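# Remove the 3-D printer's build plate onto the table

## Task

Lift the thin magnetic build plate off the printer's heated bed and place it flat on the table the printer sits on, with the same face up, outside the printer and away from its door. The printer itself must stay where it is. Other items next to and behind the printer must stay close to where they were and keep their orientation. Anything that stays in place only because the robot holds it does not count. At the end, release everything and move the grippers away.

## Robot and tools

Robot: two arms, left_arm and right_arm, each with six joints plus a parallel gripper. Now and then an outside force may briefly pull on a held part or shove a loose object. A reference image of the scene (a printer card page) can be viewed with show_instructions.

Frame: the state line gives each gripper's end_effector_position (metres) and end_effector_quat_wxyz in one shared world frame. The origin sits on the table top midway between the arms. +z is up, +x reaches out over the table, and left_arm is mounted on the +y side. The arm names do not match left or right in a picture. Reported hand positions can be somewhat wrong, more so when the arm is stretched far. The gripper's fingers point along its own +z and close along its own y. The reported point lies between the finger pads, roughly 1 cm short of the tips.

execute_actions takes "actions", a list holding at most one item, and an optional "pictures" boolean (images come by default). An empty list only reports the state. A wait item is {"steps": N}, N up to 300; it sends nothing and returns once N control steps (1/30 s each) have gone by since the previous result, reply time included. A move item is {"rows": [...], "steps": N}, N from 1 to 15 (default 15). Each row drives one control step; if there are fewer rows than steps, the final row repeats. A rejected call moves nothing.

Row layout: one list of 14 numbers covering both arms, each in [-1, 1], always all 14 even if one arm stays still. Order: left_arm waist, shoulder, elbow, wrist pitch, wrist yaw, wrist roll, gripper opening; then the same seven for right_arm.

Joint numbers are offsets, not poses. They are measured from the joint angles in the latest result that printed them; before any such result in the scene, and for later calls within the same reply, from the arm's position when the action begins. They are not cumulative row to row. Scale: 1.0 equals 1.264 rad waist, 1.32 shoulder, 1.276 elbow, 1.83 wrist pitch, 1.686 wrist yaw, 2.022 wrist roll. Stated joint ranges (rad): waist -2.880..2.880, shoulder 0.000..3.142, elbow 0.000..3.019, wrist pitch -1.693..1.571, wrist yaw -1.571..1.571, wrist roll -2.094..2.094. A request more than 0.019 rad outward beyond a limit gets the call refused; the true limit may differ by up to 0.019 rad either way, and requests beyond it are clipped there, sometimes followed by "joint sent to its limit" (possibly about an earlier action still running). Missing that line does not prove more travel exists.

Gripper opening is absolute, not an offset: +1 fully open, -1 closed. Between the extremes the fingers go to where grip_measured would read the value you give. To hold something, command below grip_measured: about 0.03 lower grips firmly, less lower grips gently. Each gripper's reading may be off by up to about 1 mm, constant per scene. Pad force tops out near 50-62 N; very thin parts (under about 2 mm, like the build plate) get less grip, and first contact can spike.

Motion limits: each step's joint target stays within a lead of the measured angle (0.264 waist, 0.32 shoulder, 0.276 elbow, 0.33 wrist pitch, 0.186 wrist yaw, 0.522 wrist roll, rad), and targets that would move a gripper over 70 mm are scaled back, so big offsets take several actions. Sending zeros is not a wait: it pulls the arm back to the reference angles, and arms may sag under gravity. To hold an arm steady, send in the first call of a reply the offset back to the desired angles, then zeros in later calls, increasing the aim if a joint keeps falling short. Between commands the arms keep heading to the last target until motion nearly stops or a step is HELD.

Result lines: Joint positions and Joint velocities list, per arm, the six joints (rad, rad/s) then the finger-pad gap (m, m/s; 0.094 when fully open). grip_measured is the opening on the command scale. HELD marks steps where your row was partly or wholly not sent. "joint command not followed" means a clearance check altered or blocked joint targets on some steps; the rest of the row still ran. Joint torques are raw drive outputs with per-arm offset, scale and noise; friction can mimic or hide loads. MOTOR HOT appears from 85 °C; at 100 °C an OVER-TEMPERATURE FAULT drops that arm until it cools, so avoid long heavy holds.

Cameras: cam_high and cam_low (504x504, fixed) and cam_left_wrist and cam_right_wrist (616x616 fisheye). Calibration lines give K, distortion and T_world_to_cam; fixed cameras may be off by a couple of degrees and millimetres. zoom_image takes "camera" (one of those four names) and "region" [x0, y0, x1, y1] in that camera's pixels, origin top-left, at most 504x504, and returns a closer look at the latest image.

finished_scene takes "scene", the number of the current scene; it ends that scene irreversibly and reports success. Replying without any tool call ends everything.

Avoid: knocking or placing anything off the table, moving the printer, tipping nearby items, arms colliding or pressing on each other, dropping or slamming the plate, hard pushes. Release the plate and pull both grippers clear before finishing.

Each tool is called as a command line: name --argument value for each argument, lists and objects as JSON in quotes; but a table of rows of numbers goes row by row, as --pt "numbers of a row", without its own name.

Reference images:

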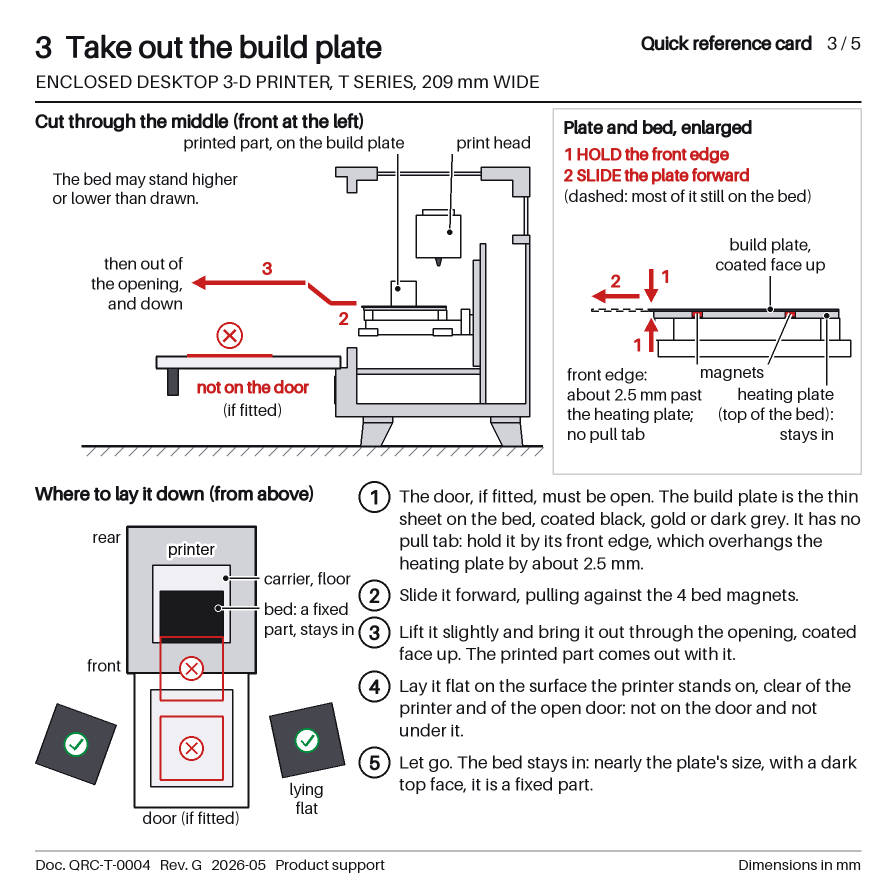

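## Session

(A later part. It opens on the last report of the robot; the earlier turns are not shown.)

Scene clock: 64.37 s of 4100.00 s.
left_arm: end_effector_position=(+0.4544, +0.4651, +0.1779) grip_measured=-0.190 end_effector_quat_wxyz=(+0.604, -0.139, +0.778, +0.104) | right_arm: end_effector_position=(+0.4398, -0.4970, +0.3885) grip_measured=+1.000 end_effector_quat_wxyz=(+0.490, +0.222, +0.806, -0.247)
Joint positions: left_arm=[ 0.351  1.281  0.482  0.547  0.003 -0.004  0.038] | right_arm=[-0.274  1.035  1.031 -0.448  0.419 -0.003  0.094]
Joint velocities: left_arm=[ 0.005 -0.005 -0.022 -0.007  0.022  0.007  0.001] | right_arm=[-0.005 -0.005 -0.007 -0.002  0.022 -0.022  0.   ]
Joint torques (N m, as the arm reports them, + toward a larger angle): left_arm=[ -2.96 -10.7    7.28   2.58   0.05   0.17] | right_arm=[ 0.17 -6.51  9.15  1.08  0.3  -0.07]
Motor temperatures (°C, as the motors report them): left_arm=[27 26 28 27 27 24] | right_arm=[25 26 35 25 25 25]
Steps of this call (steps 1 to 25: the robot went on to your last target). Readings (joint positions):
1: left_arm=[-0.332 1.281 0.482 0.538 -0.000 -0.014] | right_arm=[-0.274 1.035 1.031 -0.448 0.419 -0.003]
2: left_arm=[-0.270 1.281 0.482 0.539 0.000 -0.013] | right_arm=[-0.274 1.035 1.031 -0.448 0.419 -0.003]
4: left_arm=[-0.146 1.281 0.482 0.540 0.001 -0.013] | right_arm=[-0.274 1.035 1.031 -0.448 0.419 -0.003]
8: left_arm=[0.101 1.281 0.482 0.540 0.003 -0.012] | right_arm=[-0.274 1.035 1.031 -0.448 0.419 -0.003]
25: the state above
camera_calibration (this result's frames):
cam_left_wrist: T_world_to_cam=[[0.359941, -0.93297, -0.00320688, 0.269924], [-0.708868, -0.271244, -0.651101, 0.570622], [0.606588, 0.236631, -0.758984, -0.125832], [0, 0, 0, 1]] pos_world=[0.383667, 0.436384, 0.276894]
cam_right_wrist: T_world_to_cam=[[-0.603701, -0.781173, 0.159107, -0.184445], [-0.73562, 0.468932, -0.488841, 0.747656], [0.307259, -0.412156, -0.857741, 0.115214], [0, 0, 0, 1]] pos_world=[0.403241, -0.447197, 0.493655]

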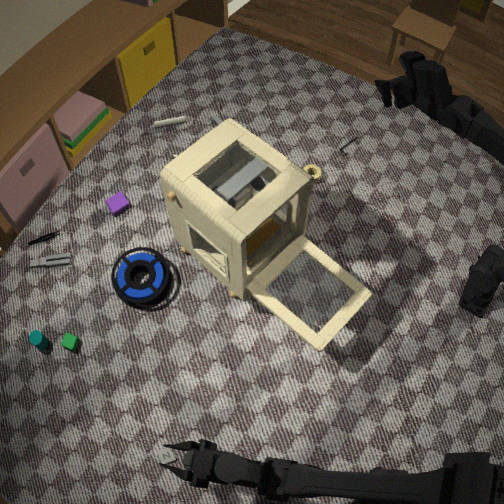

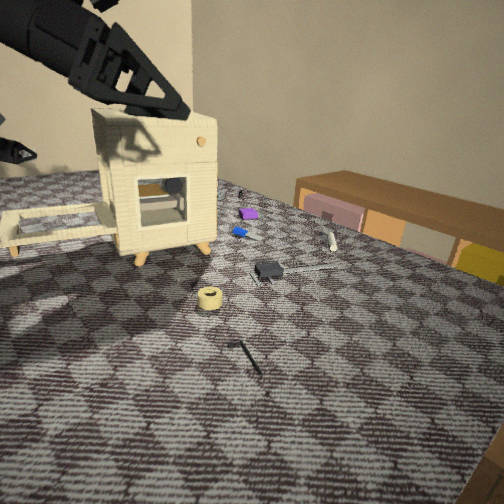

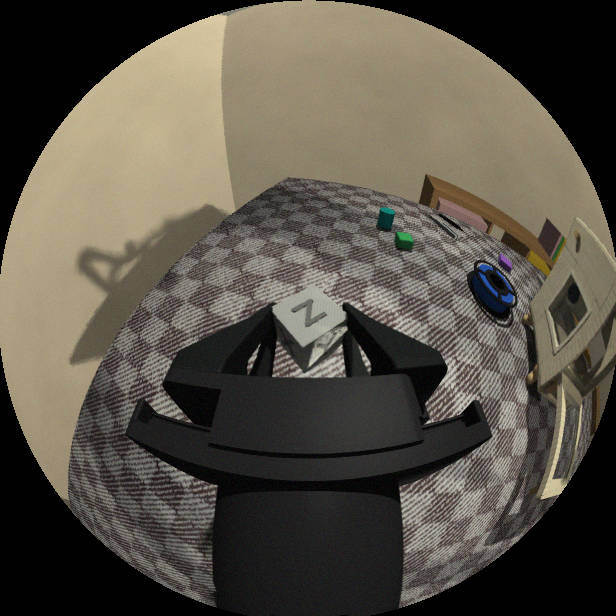

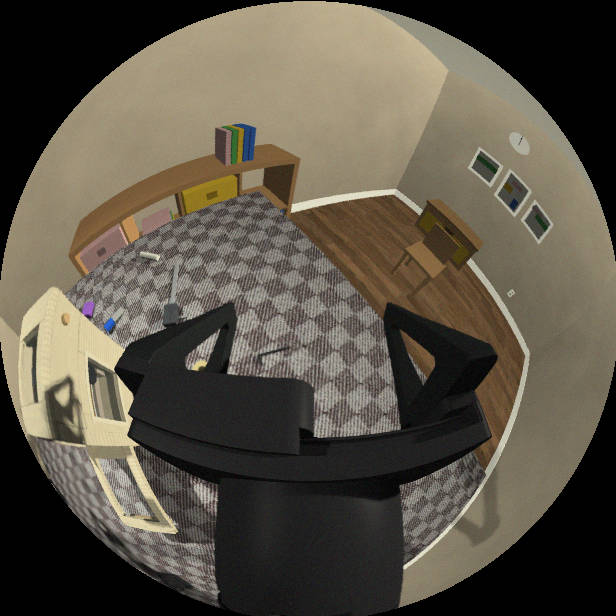

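execute_actions --actions '[{"rows":[[0,0.015,0.005,0.025,0,0,-0.21,0,0,0,0,0,0,1],[0,0.04,0.005,0.045,0,0,-0.21,0,0,0,0,0,0,1],[0,0.07,0.005,0.07,0,0,-0.21,0,0,0,0,0,0,1],[0,0.105,0.005,0.095,0,0,-0.21,0,0,0,0,0,0,1],[0,0.14,0.005,0.12,0,0,-0.21,0,0,0,0,0,0,1],[0,0.175,0.005,0.145,0,0,-0.21,0,0,0,0,0,0,1],[0,0.21,0.005,0.17,0,0,-0.21,0,0,0,0,0,0,1],[0,0.245,0.005,0.195,0,0,-0.21,0,0,0,0,0,0,1],[0,0.28,0.005,0.22,0,0,-0.21,0,0,0,0,0,0,1],[0,0.31,0.005,0.245,0,0,-0.21,0,0,0,0,0,0,1],[0,0.34,0.005,0.265,0,0,-0.21,0,0,0,0,0,0,1],[0,0.365,0.005,0.285,0,0,-0.21,0,0,0,0,0,0,1],[0,0.385,0.005,0.3,0,0,-0.21,0,0,0,0,0,0,1],[0,0.4,0.005,0.31,0,0,-0.21,0,0,0,0,0,0,1],[0,0.415,0.005,0.312,0,0,-0.21,0,0,0,0,0,0,1]]}]' --pictures false

execute_actions --actions '[{"steps":12}]' --pictures false

execute_actions --actions '[{"rows":[[0,0.005,0,0.008,0,0,-0.21,0,0,0,0,0,0,1],[0,0.008,0,0.008,0,0,-0.21,0,0,0,0,0,0,1],[0,0.011,0,0.008,0,0,-0.21,0,0,0,0,0,0,1],[0,0.014,0,0.008,0,0,-0.21,0,0,0,0,0,0,1],[0,0.017,0,0.008,0,0,-0.21,0,0,0,0,0,0,1],[0,0.02,0,0.008,0,0,-0.21,0,0,0,0,0,0,1],[0,0.023,0,0.008,0,0,-0.21,0,0,0,0,0,0,1],[0,0.026,0,0.008,0,0,-0.21,0,0,0,0,0,0,1],[0,0.029,0,0.008,0,0,-0.21,0,0,0,0,0,0,1],[0,0.032,0,0.008,0,0,-0.21,0,0,0,0,0,0,1]]}]'

Scene clock: 68.40 s of 4100.00 s.
left_arm: end_effector_position=(+0.4754, +0.4728, +0.0418) grip_measured=-0.190 end_effector_quat_wxyz=(+0.593, -0.140, +0.786, +0.103) | right_arm: end_effector_position=(+0.4398, -0.4970, +0.3885) grip_measured=+1.000 end_effector_quat_wxyz=(+0.490, +0.222, +0.806, -0.247)
Joint positions: left_arm=[ 0.351  1.817  0.482  1.055  0.003 -0.004  0.038] | right_arm=[-0.274  1.035  1.031 -0.448  0.419 -0.003  0.094]
Joint velocities: left_arm=[ 0.005  0.767 -0.022  0.535 -0.022 -0.051  0.   ] | right_arm=[-0.005 -0.005 -0.002 -0.002  0.022 -0.007  0.   ]
Joint torques (N m, as the arm reports them, + toward a larger angle): left_arm=[ -2.36 -16.57   3.93   2.58  -0.04   0.03] | right_arm=[ 0.25 -6.62  9.16  1.09  0.3  -0.07]
Motor temperatures (°C, as the motors report them): left_arm=[27 26 28 27 27 24] | right_arm=[25 26 36 25 25 25]
Steps of this call (steps 1 to 30: the robot went on to your last target; steps 31 to 90: nothing new was sent; then 0.53 s passed at rest; steps 91 to 105: all 15 steps of this action). Readings (joint positions):
91: left_arm=[0.351 1.282 0.482 0.552 0.003 -0.004] | right_arm=[-0.274 1.035 1.031 -0.448 0.419 -0.003]
92: left_arm=[0.351 1.287 0.482 0.567 0.003 -0.004] | right_arm=[-0.274 1.035 1.031 -0.448 0.419 -0.003]
94: left_arm=[0.351 1.322 0.482 0.632 0.003 -0.004] | right_arm=[-0.274 1.035 1.031 -0.448 0.419 -0.003]
98: left_arm=[0.351 1.491 0.482 0.806 0.003 -0.004] | right_arm=[-0.274 1.035 1.031 -0.448 0.419 -0.003]
105: the state above

Scene clock: 68.80 s of 4100.00 s.
left_arm: end_effector_position=(+0.4754, +0.4728, +0.0367) grip_measured=-0.190 end_effector_quat_wxyz=(+0.597, -0.139, +0.783, +0.103) | right_arm: end_effector_position=(+0.4398, -0.4970, +0.3885) grip_measured=+1.000 end_effector_quat_wxyz=(+0.490, +0.222, +0.806, -0.247)
Joint positions: left_arm=[ 0.351  1.849  0.482  1.098  0.003 -0.004  0.038] | right_arm=[-0.274  1.035  1.031 -0.448  0.419 -0.003  0.094]
Joint velocities: left_arm=[-0.015 -0.005 -0.007 -0.017 -0.066 -0.037 -0.001] | right_arm=[ 0.005 -0.005  0.017 -0.007  0.051 -0.022  0.   ]
Joint torques (N m, as the arm reports them, + toward a larger angle): left_arm=[ -2.36 -15.51   3.69   2.61  -0.04   0.05] | right_arm=[ 0.19 -6.55  9.15  1.08  0.3  -0.07]
Motor temperatures (°C, as the motors report them): left_arm=[27 26 27 27 27 24] | right_arm=[25 26 36 25 25 25]
Steps of this call (steps 1 to 12: the robot went on to your last target). Readings (joint positions):
1: left_arm=[0.351 1.838 0.482 1.069 0.003 -0.004] | right_arm=[-0.274 1.035 1.031 -0.448 0.419 -0.003]
2: left_arm=[0.351 1.850 0.482 1.082 0.003 -0.004] | right_arm=[-0.274 1.035 1.031 -0.448 0.419 -0.003]
4: left_arm=[0.351 1.849 0.482 1.095 0.003 -0.004] | right_arm=[-0.274 1.035 1.031 -0.448 0.419 -0.003]
8: left_arm=[0.351 1.849 0.482 1.098 0.003 -0.004] | right_arm=[-0.274 1.035 1.031 -0.448 0.419 -0.003]
12: the state above

Scene clock: 69.30 s of 4100.00 s.
left_arm: end_effector_position=(+0.4746, +0.4725, +0.0313) grip_measured=-0.190 end_effector_quat_wxyz=(+0.596, -0.140, +0.784, +0.103) | right_arm: end_effector_position=(+0.4398, -0.4970, +0.3885) grip_measured=+1.000 end_effector_quat_wxyz=(+0.490, +0.222, +0.806, -0.247)
Joint positions: left_arm=[ 0.351  1.866  0.482  1.111  0.003 -0.004  0.038] | right_arm=[-0.274  1.035  1.031 -0.448  0.419 -0.003  0.094]
Joint velocities: left_arm=[-0.015 -0.005 -0.002 -0.007 -0.066 -0.051 -0.001] | right_arm=[ 0.015 -0.005 -0.007  0.002 -0.066 -0.022  0.   ]
Joint torques (N m, as the arm reports them, + toward a larger angle): left_arm=[ -2.33 -11.34   3.05   1.76  -0.06   0.03] | right_arm=[ 0.31 -6.56  9.15  1.07  0.31 -0.07]
Motor temperatures (°C, as the motors report them): left_arm=[27 26 27 27 27 24] | right_arm=[25 26 36 25 25 25]
Steps of this call (steps 1 to 15: all 15 steps of this action). Readings (joint positions):
1: left_arm=[0.351 1.849 0.482 1.098 0.003 -0.004] | right_arm=[-0.274 1.035 1.031 -0.448 0.419 -0.003]
2: left_arm=[0.351 1.849 0.482 1.098 0.003 -0.004] | right_arm=[-0.274 1.035 1.031 -0.448 0.419 -0.003]
4: left_arm=[0.351 1.851 0.482 1.098 0.003 -0.004] | right_arm=[-0.274 1.035 1.031 -0.448 0.419 -0.003]
8: left_arm=[0.351 1.862 0.482 1.104 0.003 -0.004] | right_arm=[-0.274 1.035 1.031 -0.448 0.419 -0.003]
15: the state above
camera_calibration (this result's frames):
cam_left_wrist: T_world_to_cam=[[0.359777, -0.93303, -0.00395036, 0.269204], [-0.721875, -0.275668, -0.634747, 0.499213], [0.591149, 0.231219, -0.77271, -0.240844], [0, 0, 0, 1]] pos_world=[0.405891, 0.44448, 0.131835]
cam_right_wrist: T_world_to_cam=[[-0.603701, -0.781173, 0.159107, -0.184445], [-0.73562, 0.468932, -0.488841, 0.747656], [0.307259, -0.412156, -0.857741, 0.115214], [0, 0, 0, 1]] pos_world=[0.403241, -0.447197, 0.493655]

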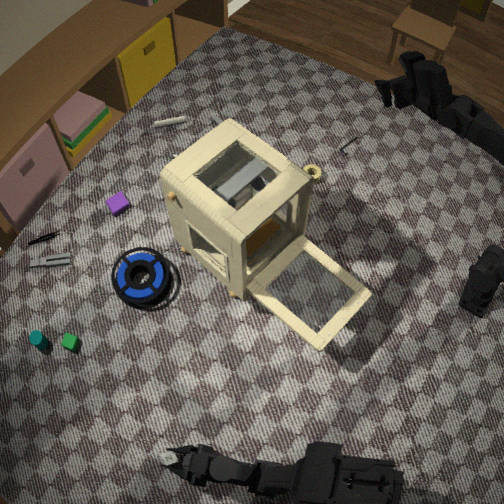

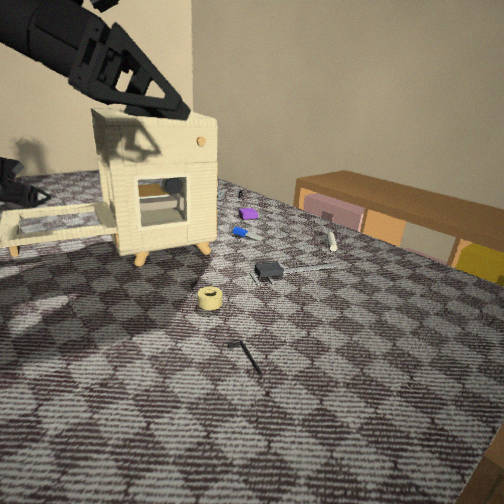

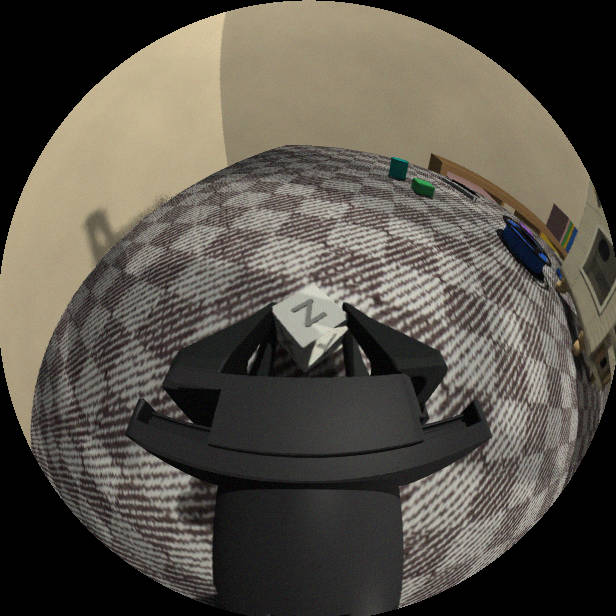

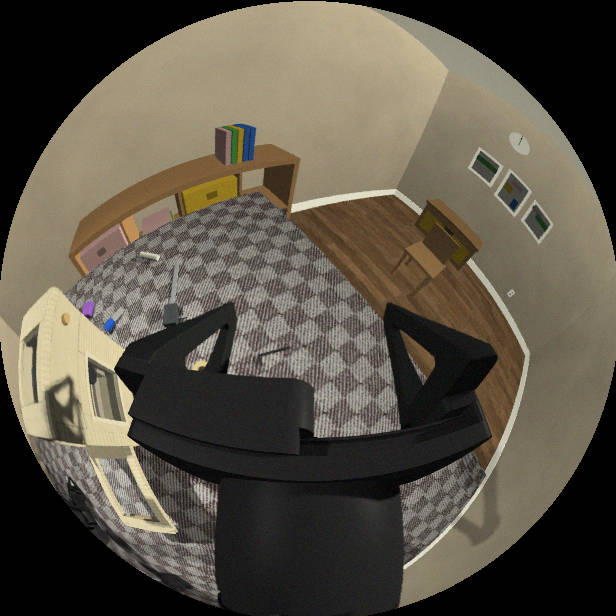

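execute_actions --actions '[{"rows":[[0,-0.005,0,0,0,0,-0.15,0,0,0,0,0,0,1],[0,-0.005,0,0,0,0,-0.05,0,0,0,0,0,0,1],[0,-0.005,0,0,0,0,0.1,0,0,0,0,0,0,1],[0,-0.005,0,0,0,0,0.2,0,0,0,0,0,0,1],[0,-0.02,0,0,0,0,0.2,0,0,0,0,0,0,1],[0,-0.05,0.01,0,0,0,0.2,0,0,0,0,0,0,1],[0,-0.09,0.02,-0.02,0,0,0.2,0,0,0,0,0,0,1],[0,-0.14,0.03,-0.05,0,0,0.2,0,0,0,0,0,0,1],[0,-0.19,0.04,-0.09,0,0,0.2,0,0,0,0,0,0,1],[0,-0.24,0.05,-0.13,0,0,0.2,0,0,0,0,0,0,1],[0,-0.3,0.06,-0.17,0,0,0.2,0,0,0,0,0,0,1],[0,-0.36,0.07,-0.21,0,0,0.2,0,0,0,0,0,0,1],[0,-0.42,0.08,-0.25,0,0,0.2,0,0,0,0,0,0,1],[0,-0.47,0.08,-0.29,0,0,0.2,0,0,0,0,0,0,1],[0,-0.51,0.08,-0.32,0,0,0.2,0,0,0,0,0,0,1]]}]' --pictures false

execute_actions --actions '[{"steps":12}]' --pictures false

execute_actions --actions '[{"rows":[[-0.04,0,0.02,0.005,-0.02,0.05,-0.6,0,0,0,0,0,0,1],[-0.1,0,0.02,0.005,-0.05,0.15,-0.6,0,0,0,0,0,0,1],[-0.87,0,0.02,0.005,-0.31,0.73,-0.6,0,0,0,0,0,0,1]]}]' --pictures false

execute_actions --actions '[{"steps":25}]'

Scene clock: 76.60 s of 4100.00 s.
left_arm: end_effector_position=(+0.4802, +0.4746, +0.1519) grip_measured=+0.198 end_effector_quat_wxyz=(+0.622, -0.136, +0.763, +0.108) | right_arm: end_effector_position=(+0.4398, -0.4970, +0.3885) grip_measured=+1.000 end_effector_quat_wxyz=(+0.490, +0.222, +0.806, -0.247)
Joint positions: left_arm=[ 0.351  1.467  0.509  0.754  0.003 -0.004  0.056] | right_arm=[-0.274  1.035  1.031 -0.448  0.419 -0.003  0.094]
Joint velocities: left_arm=[-0.024 -1.841  0.168 -1.702  0.007 -0.007 -0.001] | right_arm=[-0.015 -0.005  0.007 -0.002 -0.066 -0.081  0.   ]
Joint torques (N m, as the arm reports them, + toward a larger angle): left_arm=[ -2.25 -13.17   8.29   2.18  -0.04   0.03] | right_arm=[ 0.25 -6.52  9.13  1.09  0.3  -0.07]
Motor temperatures (°C, as the motors report them): left_arm=[27 26 26 27 27 24] | right_arm=[25 26 36 25 25 25]
Steps of this call (steps 1 to 15: the robot went on to your last target; steps 16 to 90: nothing new was sent; then 3.80 s passed at rest; steps 91 to 105: all 15 steps of this action). Readings (joint positions):
91: left_arm=[0.351 1.866 0.482 1.111 0.003 -0.004] | right_arm=[-0.274 1.035 1.031 -0.448 0.419 -0.003]
92: left_arm=[0.351 1.866 0.482 1.111 0.003 -0.004] | right_arm=[-0.274 1.035 1.031 -0.448 0.419 -0.003]
94: left_arm=[0.351 1.866 0.482 1.111 0.003 -0.004] | right_arm=[-0.274 1.035 1.031 -0.448 0.419 -0.003]
98: left_arm=[0.351 1.828 0.483 1.077 0.003 -0.004] | right_arm=[-0.274 1.035 1.031 -0.448 0.419 -0.003]
105: the state above

Scene clock: 77.00 s of 4100.00 s.
left_arm: end_effector_position=(+0.4650, +0.4690, +0.2659) grip_measured=+0.198 end_effector_quat_wxyz=(+0.668, -0.129, +0.723, +0.116) | right_arm: end_effector_position=(+0.4398, -0.4970, +0.3885) grip_measured=+1.000 end_effector_quat_wxyz=(+0.490, +0.222, +0.806, -0.247)
Joint positions: left_arm=[ 0.351  1.172  0.558  0.535  0.003 -0.004  0.056] | right_arm=[-0.274  1.035  1.031 -0.448  0.419 -0.003  0.094]
Joint velocities: left_arm=[-0.015  0.288 -0.007 -0.085 -0.066 -0.037  0.   ] | right_arm=[ 0.005 -0.015 -0.017  0.002 -0.037  0.022  0.   ]
Joint torques (N m, as the arm reports them, + toward a larger angle): left_arm=[-2.37 -8.49  9.83  1.54 -0.04  0.03] | right_arm=[ 0.21 -6.48  9.14  1.08  0.3  -0.07]
Motor temperatures (°C, as the motors report them): left_arm=[27 26 27 27 27 24] | right_arm=[25 26 36 25 25 25]
Steps of this call (steps 1 to 12: the robot went on to your last target). Readings (joint positions):
1: left_arm=[0.351 1.405 0.515 0.701 0.003 -0.004] | right_arm=[-0.274 1.035 1.031 -0.448 0.419 -0.003]
2: left_arm=[0.351 1.343 0.520 0.654 0.003 -0.004] | right_arm=[-0.274 1.035 1.031 -0.448 0.419 -0.003]
4: left_arm=[0.351 1.233 0.533 0.579 0.003 -0.004] | right_arm=[-0.274 1.035 1.031 -0.448 0.419 -0.003]
8: left_arm=[0.351 1.145 0.556 0.549 0.003 -0.004] | right_arm=[-0.274 1.035 1.031 -0.448 0.419 -0.003]
12: the state above

Scene clock: 77.50 s of 4100.00 s.
left_arm: end_effector_position=(+0.4663, +0.1781, +0.2615) grip_measured=-0.598 end_effector_quat_wxyz=(+0.588, +0.312, +0.666, +0.337) | right_arm: end_effector_position=(+0.4398, -0.4970, +0.3885) grip_measured=+1.000 end_effector_quat_wxyz=(+0.490, +0.222, +0.806, -0.247)
Joint positions: left_arm=[-0.43   1.186  0.558  0.535 -0.512  0.913  0.019] | right_arm=[-0.274  1.035  1.031 -0.448  0.419 -0.003  0.094]
Joint velocities: left_arm=[-1.783 -0.015  0.002 -0.022 -0.066  1.736 -0.001] | right_arm=[-0.015 -0.005 -0.017 -0.007 -0.007 -0.037  0.   ]
Joint torques (N m, as the arm reports them, + toward a larger angle): left_arm=[-2.45 -9.94  9.    1.88 -0.17  0.06] | right_arm=[ 0.26 -6.51  9.16  1.1   0.3  -0.08]
Motor temperatures (°C, as the motors report them): left_arm=[27 26 27 27 27 24] | right_arm=[25 26 36 25 25 25]
Steps of this call (steps 1 to 15: all 15 steps of this action). Readings (joint positions):
1: left_arm=[0.347 1.180 0.558 0.535 -0.013 0.009] | right_arm=[-0.274 1.035 1.031 -0.448 0.419 -0.003]
2: left_arm=[0.334 1.185 0.558 0.535 -0.051 0.053] | right_arm=[-0.274 1.035 1.031 -0.448 0.419 -0.003]
4: left_arm=[0.256 1.186 0.558 0.535 -0.203 0.191] | right_arm=[-0.274 1.035 1.031 -0.448 0.419 -0.003]
8: left_arm=[0.004 1.186 0.558 0.535 -0.459 0.471] | right_arm=[-0.274 1.035 1.031 -0.448 0.419 -0.003]
15: the state above

Scene clock: 78.33 s of 4100.00 s.
left_arm: end_effector_position=(+0.4020, +0.0348, +0.2615) grip_measured=-0.598 end_effector_quat_wxyz=(+0.547, +0.563, +0.473, +0.400) | right_arm: end_effector_position=(+0.4398, -0.4970, +0.3885) grip_measured=+1.000 end_effector_quat_wxyz=(+0.490, +0.222, +0.806, -0.247)
Joint positions: left_arm=[-0.76   1.186  0.558  0.535 -0.517  1.455  0.019] | right_arm=[-0.274  1.035  1.031 -0.448  0.419 -0.003  0.094]
Joint velocities: left_arm=[-0.015  0.005 -0.002 -0.017 -0.081  0.007  0.   ] | right_arm=[ 0.005  0.005  0.012  0.007  0.022 -0.037  0.   ]
Joint torques (N m, as the arm reports them, + toward a larger angle): left_arm=[ -1.51 -10.27   9.65   2.1   -0.18   0.08] | right_arm=[ 0.2  -6.55  9.15  1.07  0.3  -0.07]
Motor temperatures (°C, as the motors report them): left_arm=[27 26 27 27 27 24] | right_arm=[25 26 36 25 25 25]
Steps of this call (steps 1 to 25: the robot went on to your last target). Readings (joint positions):
1: left_arm=[-0.491 1.186 0.558 0.535 -0.512 0.974] | right_arm=[-0.274 1.035 1.031 -0.448 0.419 -0.003]
2: left_arm=[-0.551 1.186 0.558 0.535 -0.513 1.035] | right_arm=[-0.274 1.035 1.031 -0.448 0.419 -0.003]
4: left_arm=[-0.669 1.186 0.558 0.535 -0.514 1.170] | right_arm=[-0.274 1.035 1.031 -0.448 0.419 -0.003]
8: left_arm=[-0.780 1.186 0.558 0.535 -0.514 1.342] | right_arm=[-0.274 1.035 1.031 -0.448 0.419 -0.003]
25: the state above
camera_calibration (this result's frames):
cam_left_wrist: T_world_to_cam=[[-0.0741877, -0.049495, -0.996015, 0.290968], [-0.365055, 0.930791, -0.0190629, 0.125915], [0.928025, 0.362186, -0.0871216, -0.238106], [0, 0, 0, 1]] pos_world=[0.28852, -0.0165606, 0.271465]
cam_right_wrist: T_world_to_cam=[[-0.603701, -0.781173, 0.159107, -0.184445], [-0.73562, 0.468932, -0.488841, 0.747656], [0.307259, -0.412156, -0.857741, 0.115214], [0, 0, 0, 1]] pos_world=[0.403241, -0.447197, 0.493655]

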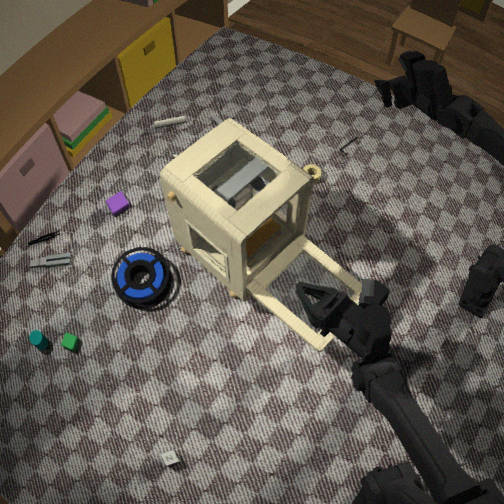

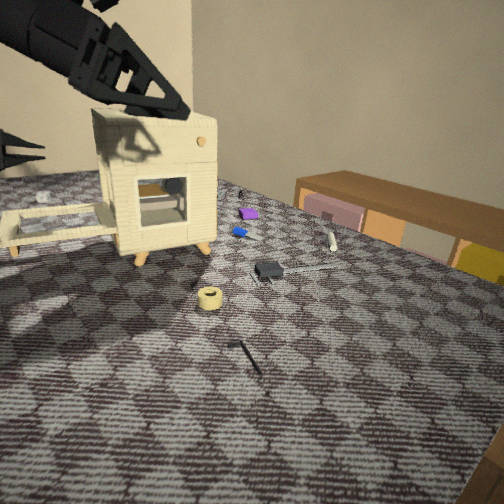

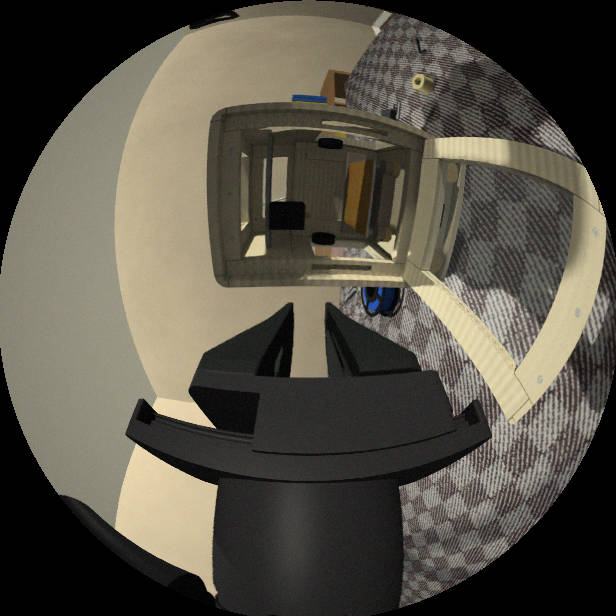

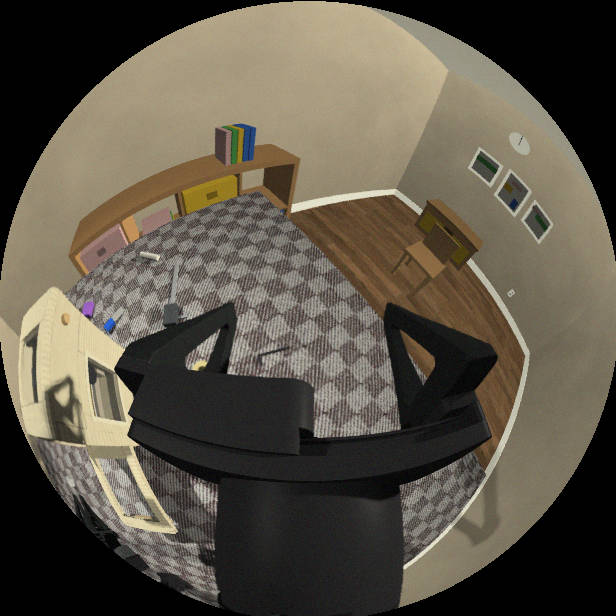

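execute_actions --actions '[{"rows":[[0.015,0.01,0.04,0.005,0,0,-0.8,0,0,0,0,0,0,1],[0.015,0.03,0.055,0.005,0,0,-0.8,0,0,0,0,0,0,1],[0.015,0.055,0.075,0.005,0,0,-0.8,0,0,0,0,0,0,1],[0.015,0.08,0.095,0.005,0,0,-0.8,0,0,0,0,0,0,1],[0.015,0.11,0.115,0.005,0,0,-0.8,0,0,0,0,0,0,1],[0.015,0.14,0.135,0.005,0,0,-0.8,0,0,0,0,0,0,1],[0.015,0.17,0.155,0.005,0,0,-0.8,0,0,0,0,0,0,1],[0.015,0.195,0.175,0.005,0,0,-0.8,0,0,0,0,0,0,1],[0.015,0.22,0.195,0.005,0,0,-0.8,0,0,0,0,0,0,1],[0.015,0.245,0.215,0.005,0,0,-0.8,0,0,0,0,0,0,1],[0.015,0.265,0.23,0.005,0,0,-0.8,0,0,0,0,0,0,1],[0.015,0.285,0.245,0.005,0,0,-0.8,0,0,0,0,0,0,1],[0.015,0.3,0.255,0.005,0,0,-0.8,0,0,0,0,0,0,1],[0.015,0.31,0.265,0.005,0,0,-0.8,0,0,0,0,0,0,1],[0.015,0.32,0.265,0.005,0,0,-0.8,0,0,0,0,0,0,1]]}]' --pictures false

execute_actions --actions '[{"steps":15}]'

zoom_image --camera "cam_low" --region '[0, 100, 200, 270]'

Scene clock: 81.17 s of 4100.00 s.
left_arm: end_effector_position=(+0.4924, -0.0457, +0.1982) grip_measured=-0.798 end_effector_quat_wxyz=(+0.499, +0.602, +0.481, +0.396) | right_arm: end_effector_position=(+0.4398, -0.4970, +0.3885) grip_measured=+1.000 end_effector_quat_wxyz=(+0.490, +0.222, +0.806, -0.247)
Joint positions: left_arm=[-0.753  1.594  0.842  0.535 -0.517  1.458  0.009] | right_arm=[-0.274  1.035  1.031 -0.448  0.419 -0.003  0.094]
Joint velocities: left_arm=[-0.015  0.571  0.232  0.007  0.007 -0.051  0.   ] | right_arm=[-0.015 -0.015  0.007  0.002  0.037  0.037  0.   ]
Joint torques (N m, as the arm reports them, + toward a larger angle): left_arm=[ -1.31 -17.33   9.98   2.06  -0.09  -0.06] | right_arm=[ 0.27 -6.53  9.15  1.08  0.3  -0.07]
Motor temperatures (°C, as the motors report them): left_arm=[27 25 27 27 27 24] | right_arm=[25 26 36 25 25 25]
Steps of this call (steps 1 to 30: the robot went on to your last target; steps 31 to 70: nothing new was sent; steps 71 to 85: all 15 steps of this action). Readings (joint positions):
71: left_arm=[-0.759 1.186 0.558 0.535 -0.517 1.458] | right_arm=[-0.274 1.035 1.031 -0.448 0.419 -0.003]
72: left_arm=[-0.758 1.188 0.559 0.535 -0.517 1.458] | right_arm=[-0.274 1.035 1.031 -0.448 0.419 -0.003]
74: left_arm=[-0.756 1.213 0.576 0.535 -0.517 1.458] | right_arm=[-0.274 1.035 1.031 -0.448 0.419 -0.003]
78: left_arm=[-0.753 1.351 0.681 0.535 -0.517 1.458] | right_arm=[-0.274 1.035 1.031 -0.448 0.419 -0.003]
85: the state above

Scene clock: 81.67 s of 4100.00 s.
left_arm: end_effector_position=(+0.4953, -0.0485, +0.1823) grip_measured=-0.798 end_effector_quat_wxyz=(+0.489, +0.610, +0.482, +0.395) | right_arm: end_effector_position=(+0.4398, -0.4970, +0.3885) grip_measured=+1.000 end_effector_quat_wxyz=(+0.490, +0.222, +0.806, -0.247)
Joint positions: left_arm=[-0.753  1.627  0.848  0.535 -0.517  1.458  0.009] | right_arm=[-0.274  1.035  1.031 -0.448  0.419 -0.003  0.094]
Joint velocities: left_arm=[-0.005 -0.024 -0.007 -0.012  0.037  0.037  0.   ] | right_arm=[ 0.005  0.005  0.007 -0.012 -0.051 -0.051  0.   ]
Joint torques (N m, as the arm reports them, + toward a larger angle): left_arm=[ -1.35 -17.79  10.42   2.02  -0.11  -0.05] | right_arm=[ 0.29 -6.57  9.14  1.09  0.3  -0.08]
Motor temperatures (°C, as the motors report them): left_arm=[27 25 27 27 27 24] | right_arm=[25 26 36 25 25 25]
Steps of this call (steps 1 to 15: the robot went on to your last target). Readings (joint positions):
1: left_arm=[-0.753 1.610 0.847 0.535 -0.517 1.458] | right_arm=[-0.274 1.035 1.031 -0.448 0.419 -0.003]
2: left_arm=[-0.753 1.621 0.848 0.535 -0.517 1.458] | right_arm=[-0.274 1.035 1.031 -0.448 0.419 -0.003]
4: left_arm=[-0.753 1.629 0.848 0.535 -0.517 1.458] | right_arm=[-0.274 1.035 1.031 -0.448 0.419 -0.003]
8: left_arm=[-0.753 1.627 0.848 0.535 -0.517 1.458] | right_arm=[-0.274 1.035 1.031 -0.448 0.419 -0.003]
15: the state above
camera_calibration (this result's frames):
cam_left_wrist: T_world_to_cam=[[-0.182193, 0.0547225, -0.981739, 0.270803], [-0.365234, 0.923247, 0.119243, 0.210463], [0.912913, 0.380289, -0.148222, -0.281953], [0, 0, 0, 1]] pos_world=[0.383605, -0.101905, 0.19897]
cam_right_wrist: T_world_to_cam=[[-0.603701, -0.781173, 0.159107, -0.184445], [-0.73562, 0.468932, -0.488841, 0.747656], [0.307259, -0.412156, -0.857741, 0.115214], [0, 0, 0, 1]] pos_world=[0.403241, -0.447197, 0.493655]

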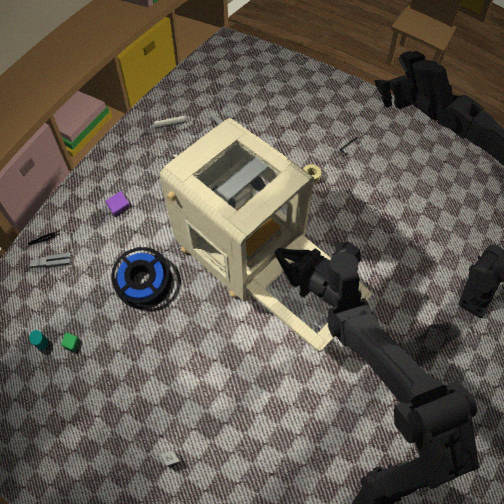

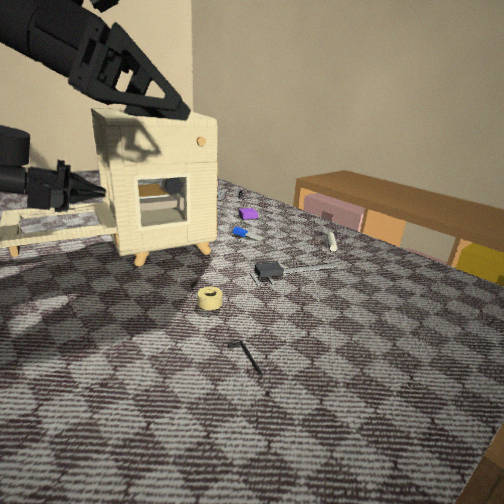

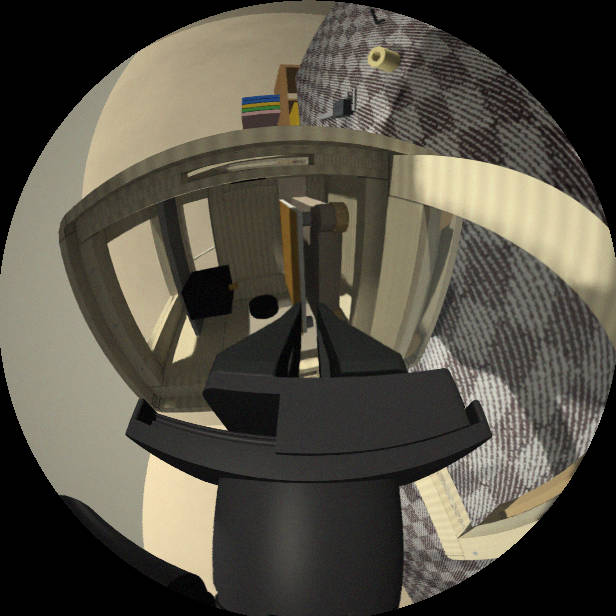

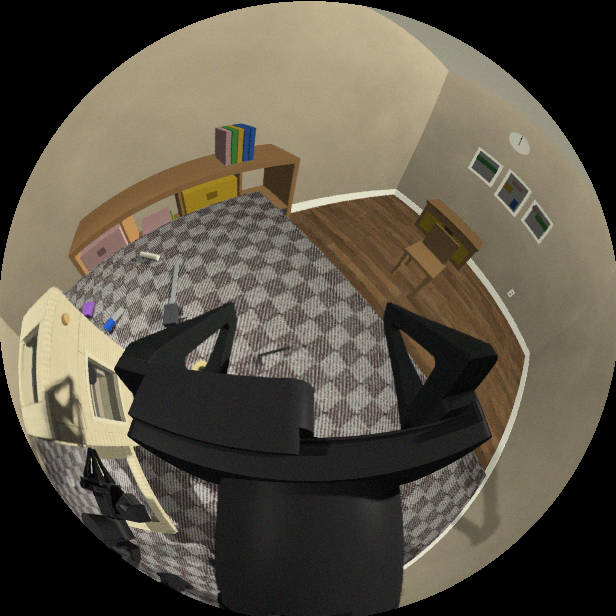

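Region (0, 100, 200, 270) of cam_low's 504x504 image, scaled by 2.520, with more detail than that image has; it fills the top 428 rows of this view, and the rest is white.

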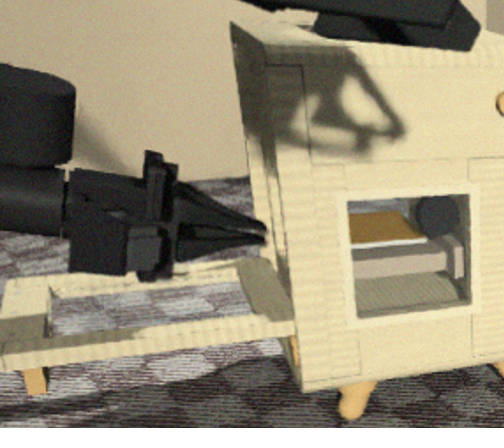

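execute_actions --actions '[{"rows":[[0.008,0.004,0.035,0.02,0,0.01,-0.8,0,0,0,0,0,0,1],[0.008,0.011,0.037,0.032,0,0.015,-0.8,0,0,0,0,0,0,1],[0.008,0.018,0.039,0.044,0,0.02,-0.8,0,0,0,0,0,0,1],[0.01,0.025,0.041,0.056,0,0.025,-0.8,0,0,0,0,0,0,1],[0.012,0.032,0.043,0.068,0,0.03,-0.8,0,0,0,0,0,0,1],[0.014,0.039,0.045,0.08,0,0.035,-0.8,0,0,0,0,0,0,1],[0.016,0.046,0.047,0.092,0,0.04,-0.8,0,0,0,0,0,0,1],[0.018,0.053,0.049,0.104,0.004,0.045,-0.8,0,0,0,0,0,0,1],[0.02,0.06,0.051,0.116,0.004,0.048,-0.8,0,0,0,0,0,0,1],[0.022,0.067,0.053,0.128,0.004,0.048,-0.8,0,0,0,0,0,0,1],[0.024,0.074,0.055,0.14,0.004,0.048,-0.8,0,0,0,0,0,0,1],[0.024,0.08,0.055,0.15,0.004,0.048,-0.8,0,0,0,0,0,0,1],[0.024,0.085,0.055,0.158,0.004,0.048,-0.8,0,0,0,0,0,0,1],[0.024,0.09,0.055,0.166,0.004,0.048,-0.8,0,0,0,0,0,0,1],[0.024,0.093,0.055,0.166,0.004,0.048,-0.8,0,0,0,0,0,0,1]]}]' --pictures false

execute_actions --actions '[{"steps":15}]'

zoom_image --camera "cam_left_wrist" --region '[230, 190, 410, 370]'

Scene clock: 85.70 s of 4100.00 s.
left_arm: end_effector_position=(+0.5179, -0.0548, +0.1879) grip_measured=-0.798 end_effector_quat_wxyz=(+0.538, +0.565, +0.456, +0.428) | right_arm: end_effector_position=(+0.4398, -0.4970, +0.3885) grip_measured=+1.000 end_effector_quat_wxyz=(+0.490, +0.222, +0.806, -0.247)
Joint positions: left_arm=[-0.735  1.735  0.871  0.801 -0.514  1.532  0.009] | right_arm=[-0.274  1.035  1.031 -0.448  0.419 -0.003  0.094]
Joint velocities: left_arm=[ 0.034  0.2    0.002  0.31  -0.051  0.037  0.001] | right_arm=[ 0.005 -0.015 -0.002 -0.007  0.081  0.022  0.   ]
Joint torques (N m, as the arm reports them, + toward a larger angle): left_arm=[ -1.57 -16.98   9.99   2.3    0.04   0.06] | right_arm=[ 0.22 -6.53  9.13  1.09  0.3  -0.08]
Motor temperatures (°C, as the motors report them): left_arm=[27 26 28 27 27 24] | right_arm=[25 26 36 25 25 25]
Steps of this call (steps 1 to 15: the robot went on to your last target; steps 16 to 90: nothing new was sent; then 0.53 s passed at rest; steps 91 to 105: all 15 steps of this action). Readings (joint positions):
91: left_arm=[-0.753 1.627 0.848 0.538 -0.517 1.459] | right_arm=[-0.274 1.035 1.031 -0.448 0.419 -0.003]
92: left_arm=[-0.753 1.628 0.848 0.547 -0.517 1.462] | right_arm=[-0.274 1.035 1.031 -0.448 0.419 -0.003]
94: left_arm=[-0.753 1.634 0.849 0.581 -0.517 1.471] | right_arm=[-0.274 1.035 1.031 -0.448 0.419 -0.003]
98: left_arm=[-0.751 1.664 0.857 0.666 -0.515 1.500] | right_arm=[-0.274 1.035 1.031 -0.448 0.419 -0.003]
105: the state above

Scene clock: 86.20 s of 4100.00 s.
left_arm: end_effector_position=(+0.5195, -0.0547, +0.1831) grip_measured=-0.798 end_effector_quat_wxyz=(+0.537, +0.566, +0.454, +0.430) | right_arm: end_effector_position=(+0.4398, -0.4970, +0.3885) grip_measured=+1.000 end_effector_quat_wxyz=(+0.490, +0.222, +0.806, -0.247)
Joint positions: left_arm=[-0.733  1.751  0.871  0.82  -0.513  1.541  0.009] | right_arm=[-0.274  1.035  1.031 -0.448  0.419 -0.003  0.094]
Joint velocities: left_arm=[ 0.005  0.005  0.007 -0.002 -0.022  0.066  0.001] | right_arm=[ 0.005 -0.005  0.002 -0.002 -0.051 -0.007  0.   ]
Joint torques (N m, as the arm reports them, + toward a larger angle): left_arm=[ -1.69 -17.24   9.83   2.45   0.05   0.08] | right_arm=[ 0.17 -6.54  9.14  1.09  0.3  -0.07]
Motor temperatures (°C, as the motors report them): left_arm=[27 26 28 27 27 24] | right_arm=[25 26 36 25 25 25]
Steps of this call (steps 1 to 15: the robot went on to your last target). Readings (joint positions):
1: left_arm=[-0.734 1.741 0.871 0.809 -0.514 1.534] | right_arm=[-0.274 1.035 1.031 -0.448 0.419 -0.003]
2: left_arm=[-0.733 1.746 0.871 0.813 -0.514 1.536] | right_arm=[-0.274 1.035 1.031 -0.448 0.419 -0.003]
4: left_arm=[-0.733 1.750 0.871 0.816 -0.513 1.537] | right_arm=[-0.274 1.035 1.031 -0.448 0.419 -0.003]
8: left_arm=[-0.733 1.751 0.871 0.820 -0.513 1.540] | right_arm=[-0.274 1.035 1.031 -0.448 0.419 -0.003]
15: the state above
camera_calibration (this result's frames):
cam_left_wrist: T_world_to_cam=[[-0.0298588, 0.00889739, -0.999515, 0.198014], [-0.381051, 0.924346, 0.0196115, 0.251433], [0.924072, 0.381451, -0.0242095, -0.329987], [0, 0, 0, 1]] pos_world=[0.406653, -0.1083, 0.184998]
cam_right_wrist: T_world_to_cam=[[-0.603701, -0.781173, 0.159107, -0.184445], [-0.73562, 0.468932, -0.488841, 0.747656], [0.307259, -0.412156, -0.857741, 0.115214], [0, 0, 0, 1]] pos_world=[0.403241, -0.447197, 0.493655]

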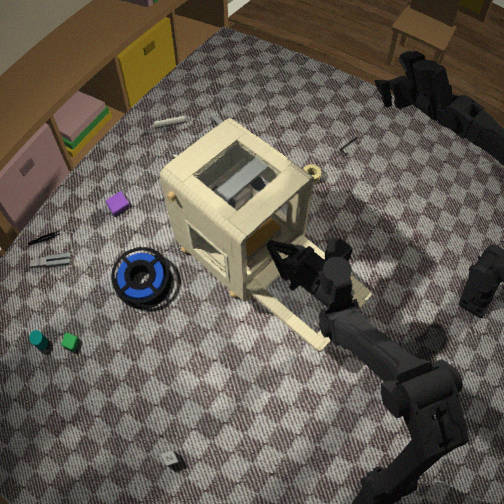

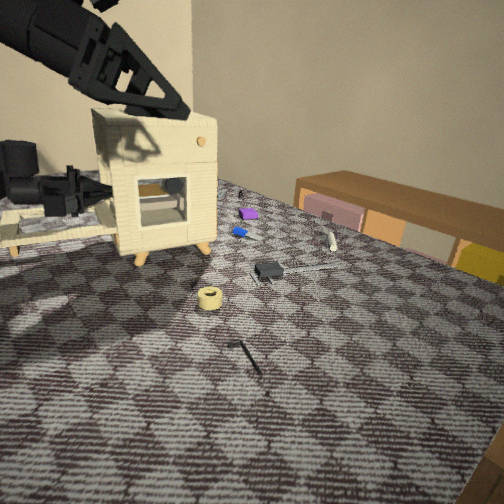

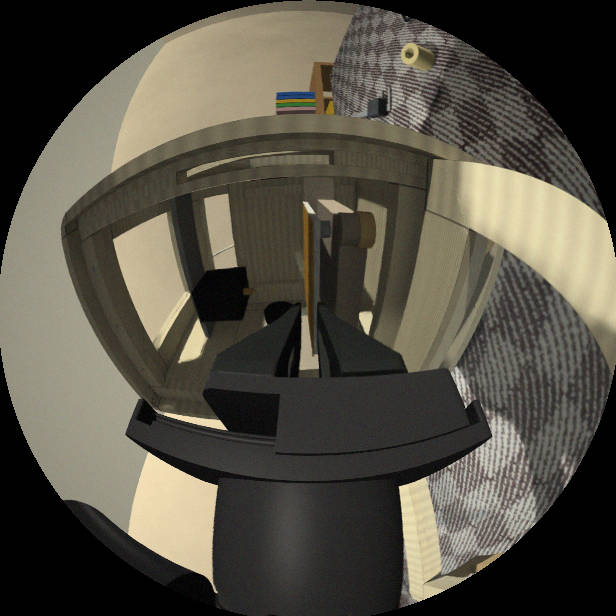

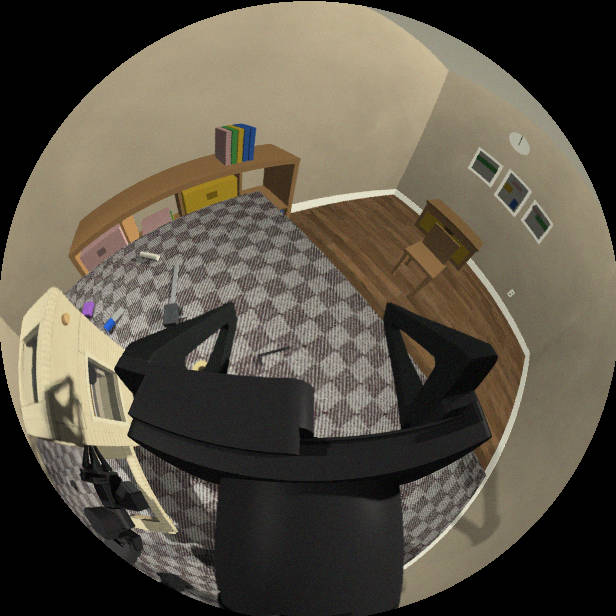

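Region (230, 190, 410, 370) of cam_left_wrist's 616x616 image, scaled by 2.800, with more detail than that image has.

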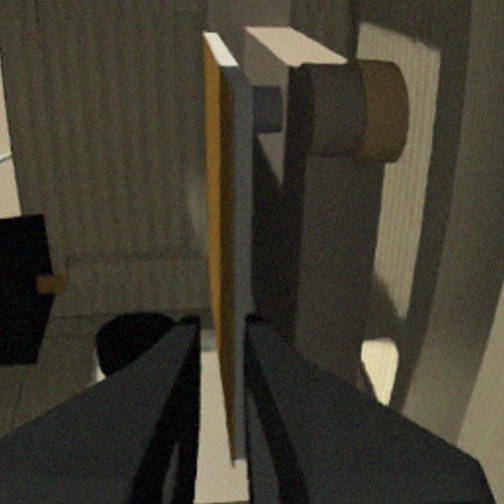

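execute_actions --actions '[{"rows":[[0.007,0.003,0.037,0.009,0,0.005,-0.85,0,0,0,0,0,0,1],[0.007,0.005,0.039,0.009,0,0.005,-0.87,0,0,0,0,0,0,1],[0.007,0.007,0.041,0.009,0,0.005,-0.89,0,0,0,0,0,0,1],[0.007,0.009,0.043,0.009,0,0.005,-0.89,0,0,0,0,0,0,1],[0.007,0.011,0.045,0.009,0,0.005,-0.89,0,0,0,0,0,0,1],[0.007,0.013,0.047,0.009,0,0.005,-0.89,0,0,0,0,0,0,1],[0.007,0.015,0.05,0.009,0,0.005,-0.89,0,0,0,0,0,0,1]]}]'

zoom_image --camera "cam_left_wrist" --region '[250, 200, 410, 360]'

Scene clock: 90.90 s of 4100.00 s.
left_arm: end_effector_position=(+0.5240, -0.0587, +0.1840) grip_measured=-0.888 end_effector_quat_wxyz=(+0.539, +0.564, +0.454, +0.431) | right_arm: end_effector_position=(+0.4398, -0.4970, +0.3885) grip_measured=+1.000 end_effector_quat_wxyz=(+0.490, +0.222, +0.806, -0.247)
Joint positions: left_arm=[-0.733  1.763  0.889  0.82  -0.513  1.541  0.005] | right_arm=[-0.274  1.035  1.031 -0.448  0.419 -0.003  0.094]
Joint velocities: left_arm=[-0.005 -0.015 -0.022  0.007  0.022  0.007 -0.   ] | right_arm=[-0.005 -0.015  0.002 -0.002 -0.022 -0.022  0.   ]
Joint torques (N m, as the arm reports them, + toward a larger angle): left_arm=[ -1.59 -16.82   9.8    2.36  -0.06   0.06] | right_arm=[ 0.26 -6.52  9.15  1.08  0.3  -0.07]
Motor temperatures (°C, as the motors report them): left_arm=[27 26 28 27 27 24] | right_arm=[25 26 36 25 25 25]
Steps of this call (steps 1 to 15: the robot went on to your last target; steps 16 to 90: nothing new was sent; then 1.20 s passed at rest; steps 91 to 105: all 15 steps of this action). Readings (joint positions):
91: left_arm=[-0.733 1.751 0.871 0.820 -0.513 1.541] | right_arm=[-0.274 1.035 1.031 -0.448 0.419 -0.003]
92: left_arm=[-0.733 1.751 0.871 0.820 -0.513 1.541] | right_arm=[-0.274 1.035 1.031 -0.448 0.419 -0.003]
94: left_arm=[-0.733 1.751 0.872 0.820 -0.513 1.541] | right_arm=[-0.274 1.035 1.031 -0.448 0.419 -0.003]
98: left_arm=[-0.733 1.758 0.883 0.820 -0.513 1.541] | right_arm=[-0.274 1.035 1.031 -0.448 0.419 -0.003]
105: the state above
camera_calibration (this result's frames):
cam_left_wrist: T_world_to_cam=[[-0.0258079, 0.00569838, -0.999651, 0.196725], [-0.381104, 0.924409, 0.0151084, 0.257711], [0.924172, 0.38136, -0.0216854, -0.33309], [0, 0, 0, 1]] pos_world=[0.411124, -0.112324, 0.18554]
cam_right_wrist: T_world_to_cam=[[-0.603701, -0.781173, 0.159107, -0.184445], [-0.73562, 0.468932, -0.488841, 0.747656], [0.307259, -0.412156, -0.857741, 0.115214], [0, 0, 0, 1]] pos_world=[0.403241, -0.447197, 0.493655]

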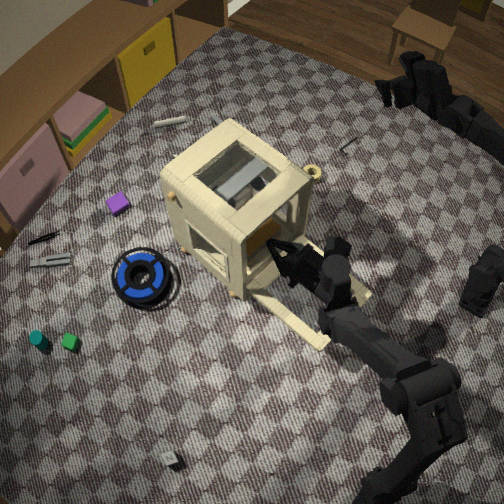

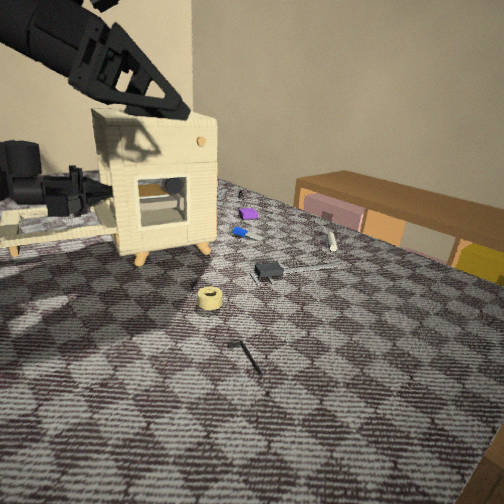

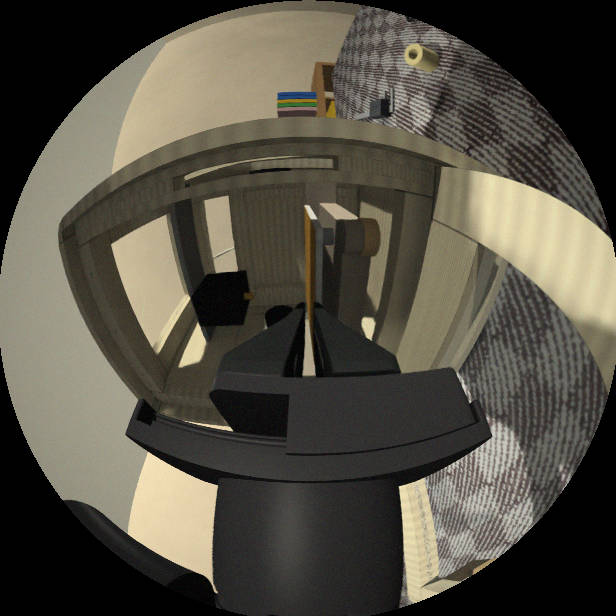

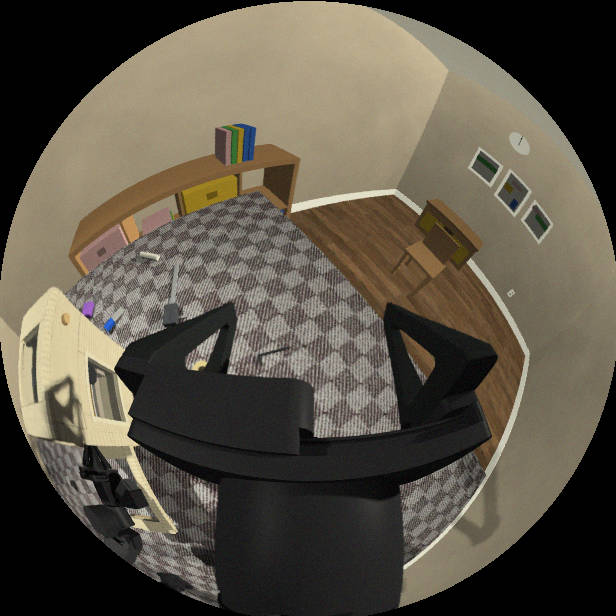

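Region (250, 200, 410, 360) of cam_left_wrist's 616x616 image, scaled by 3.150, with more detail than that image has.

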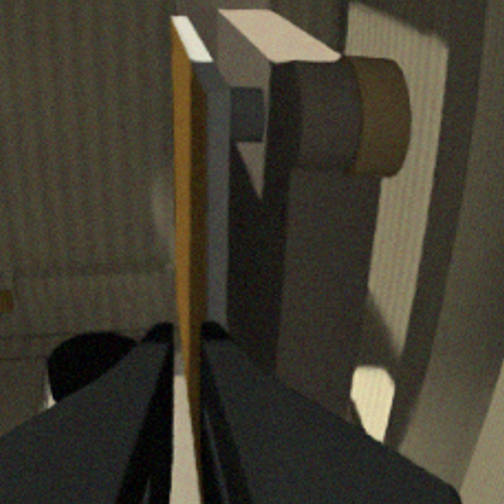

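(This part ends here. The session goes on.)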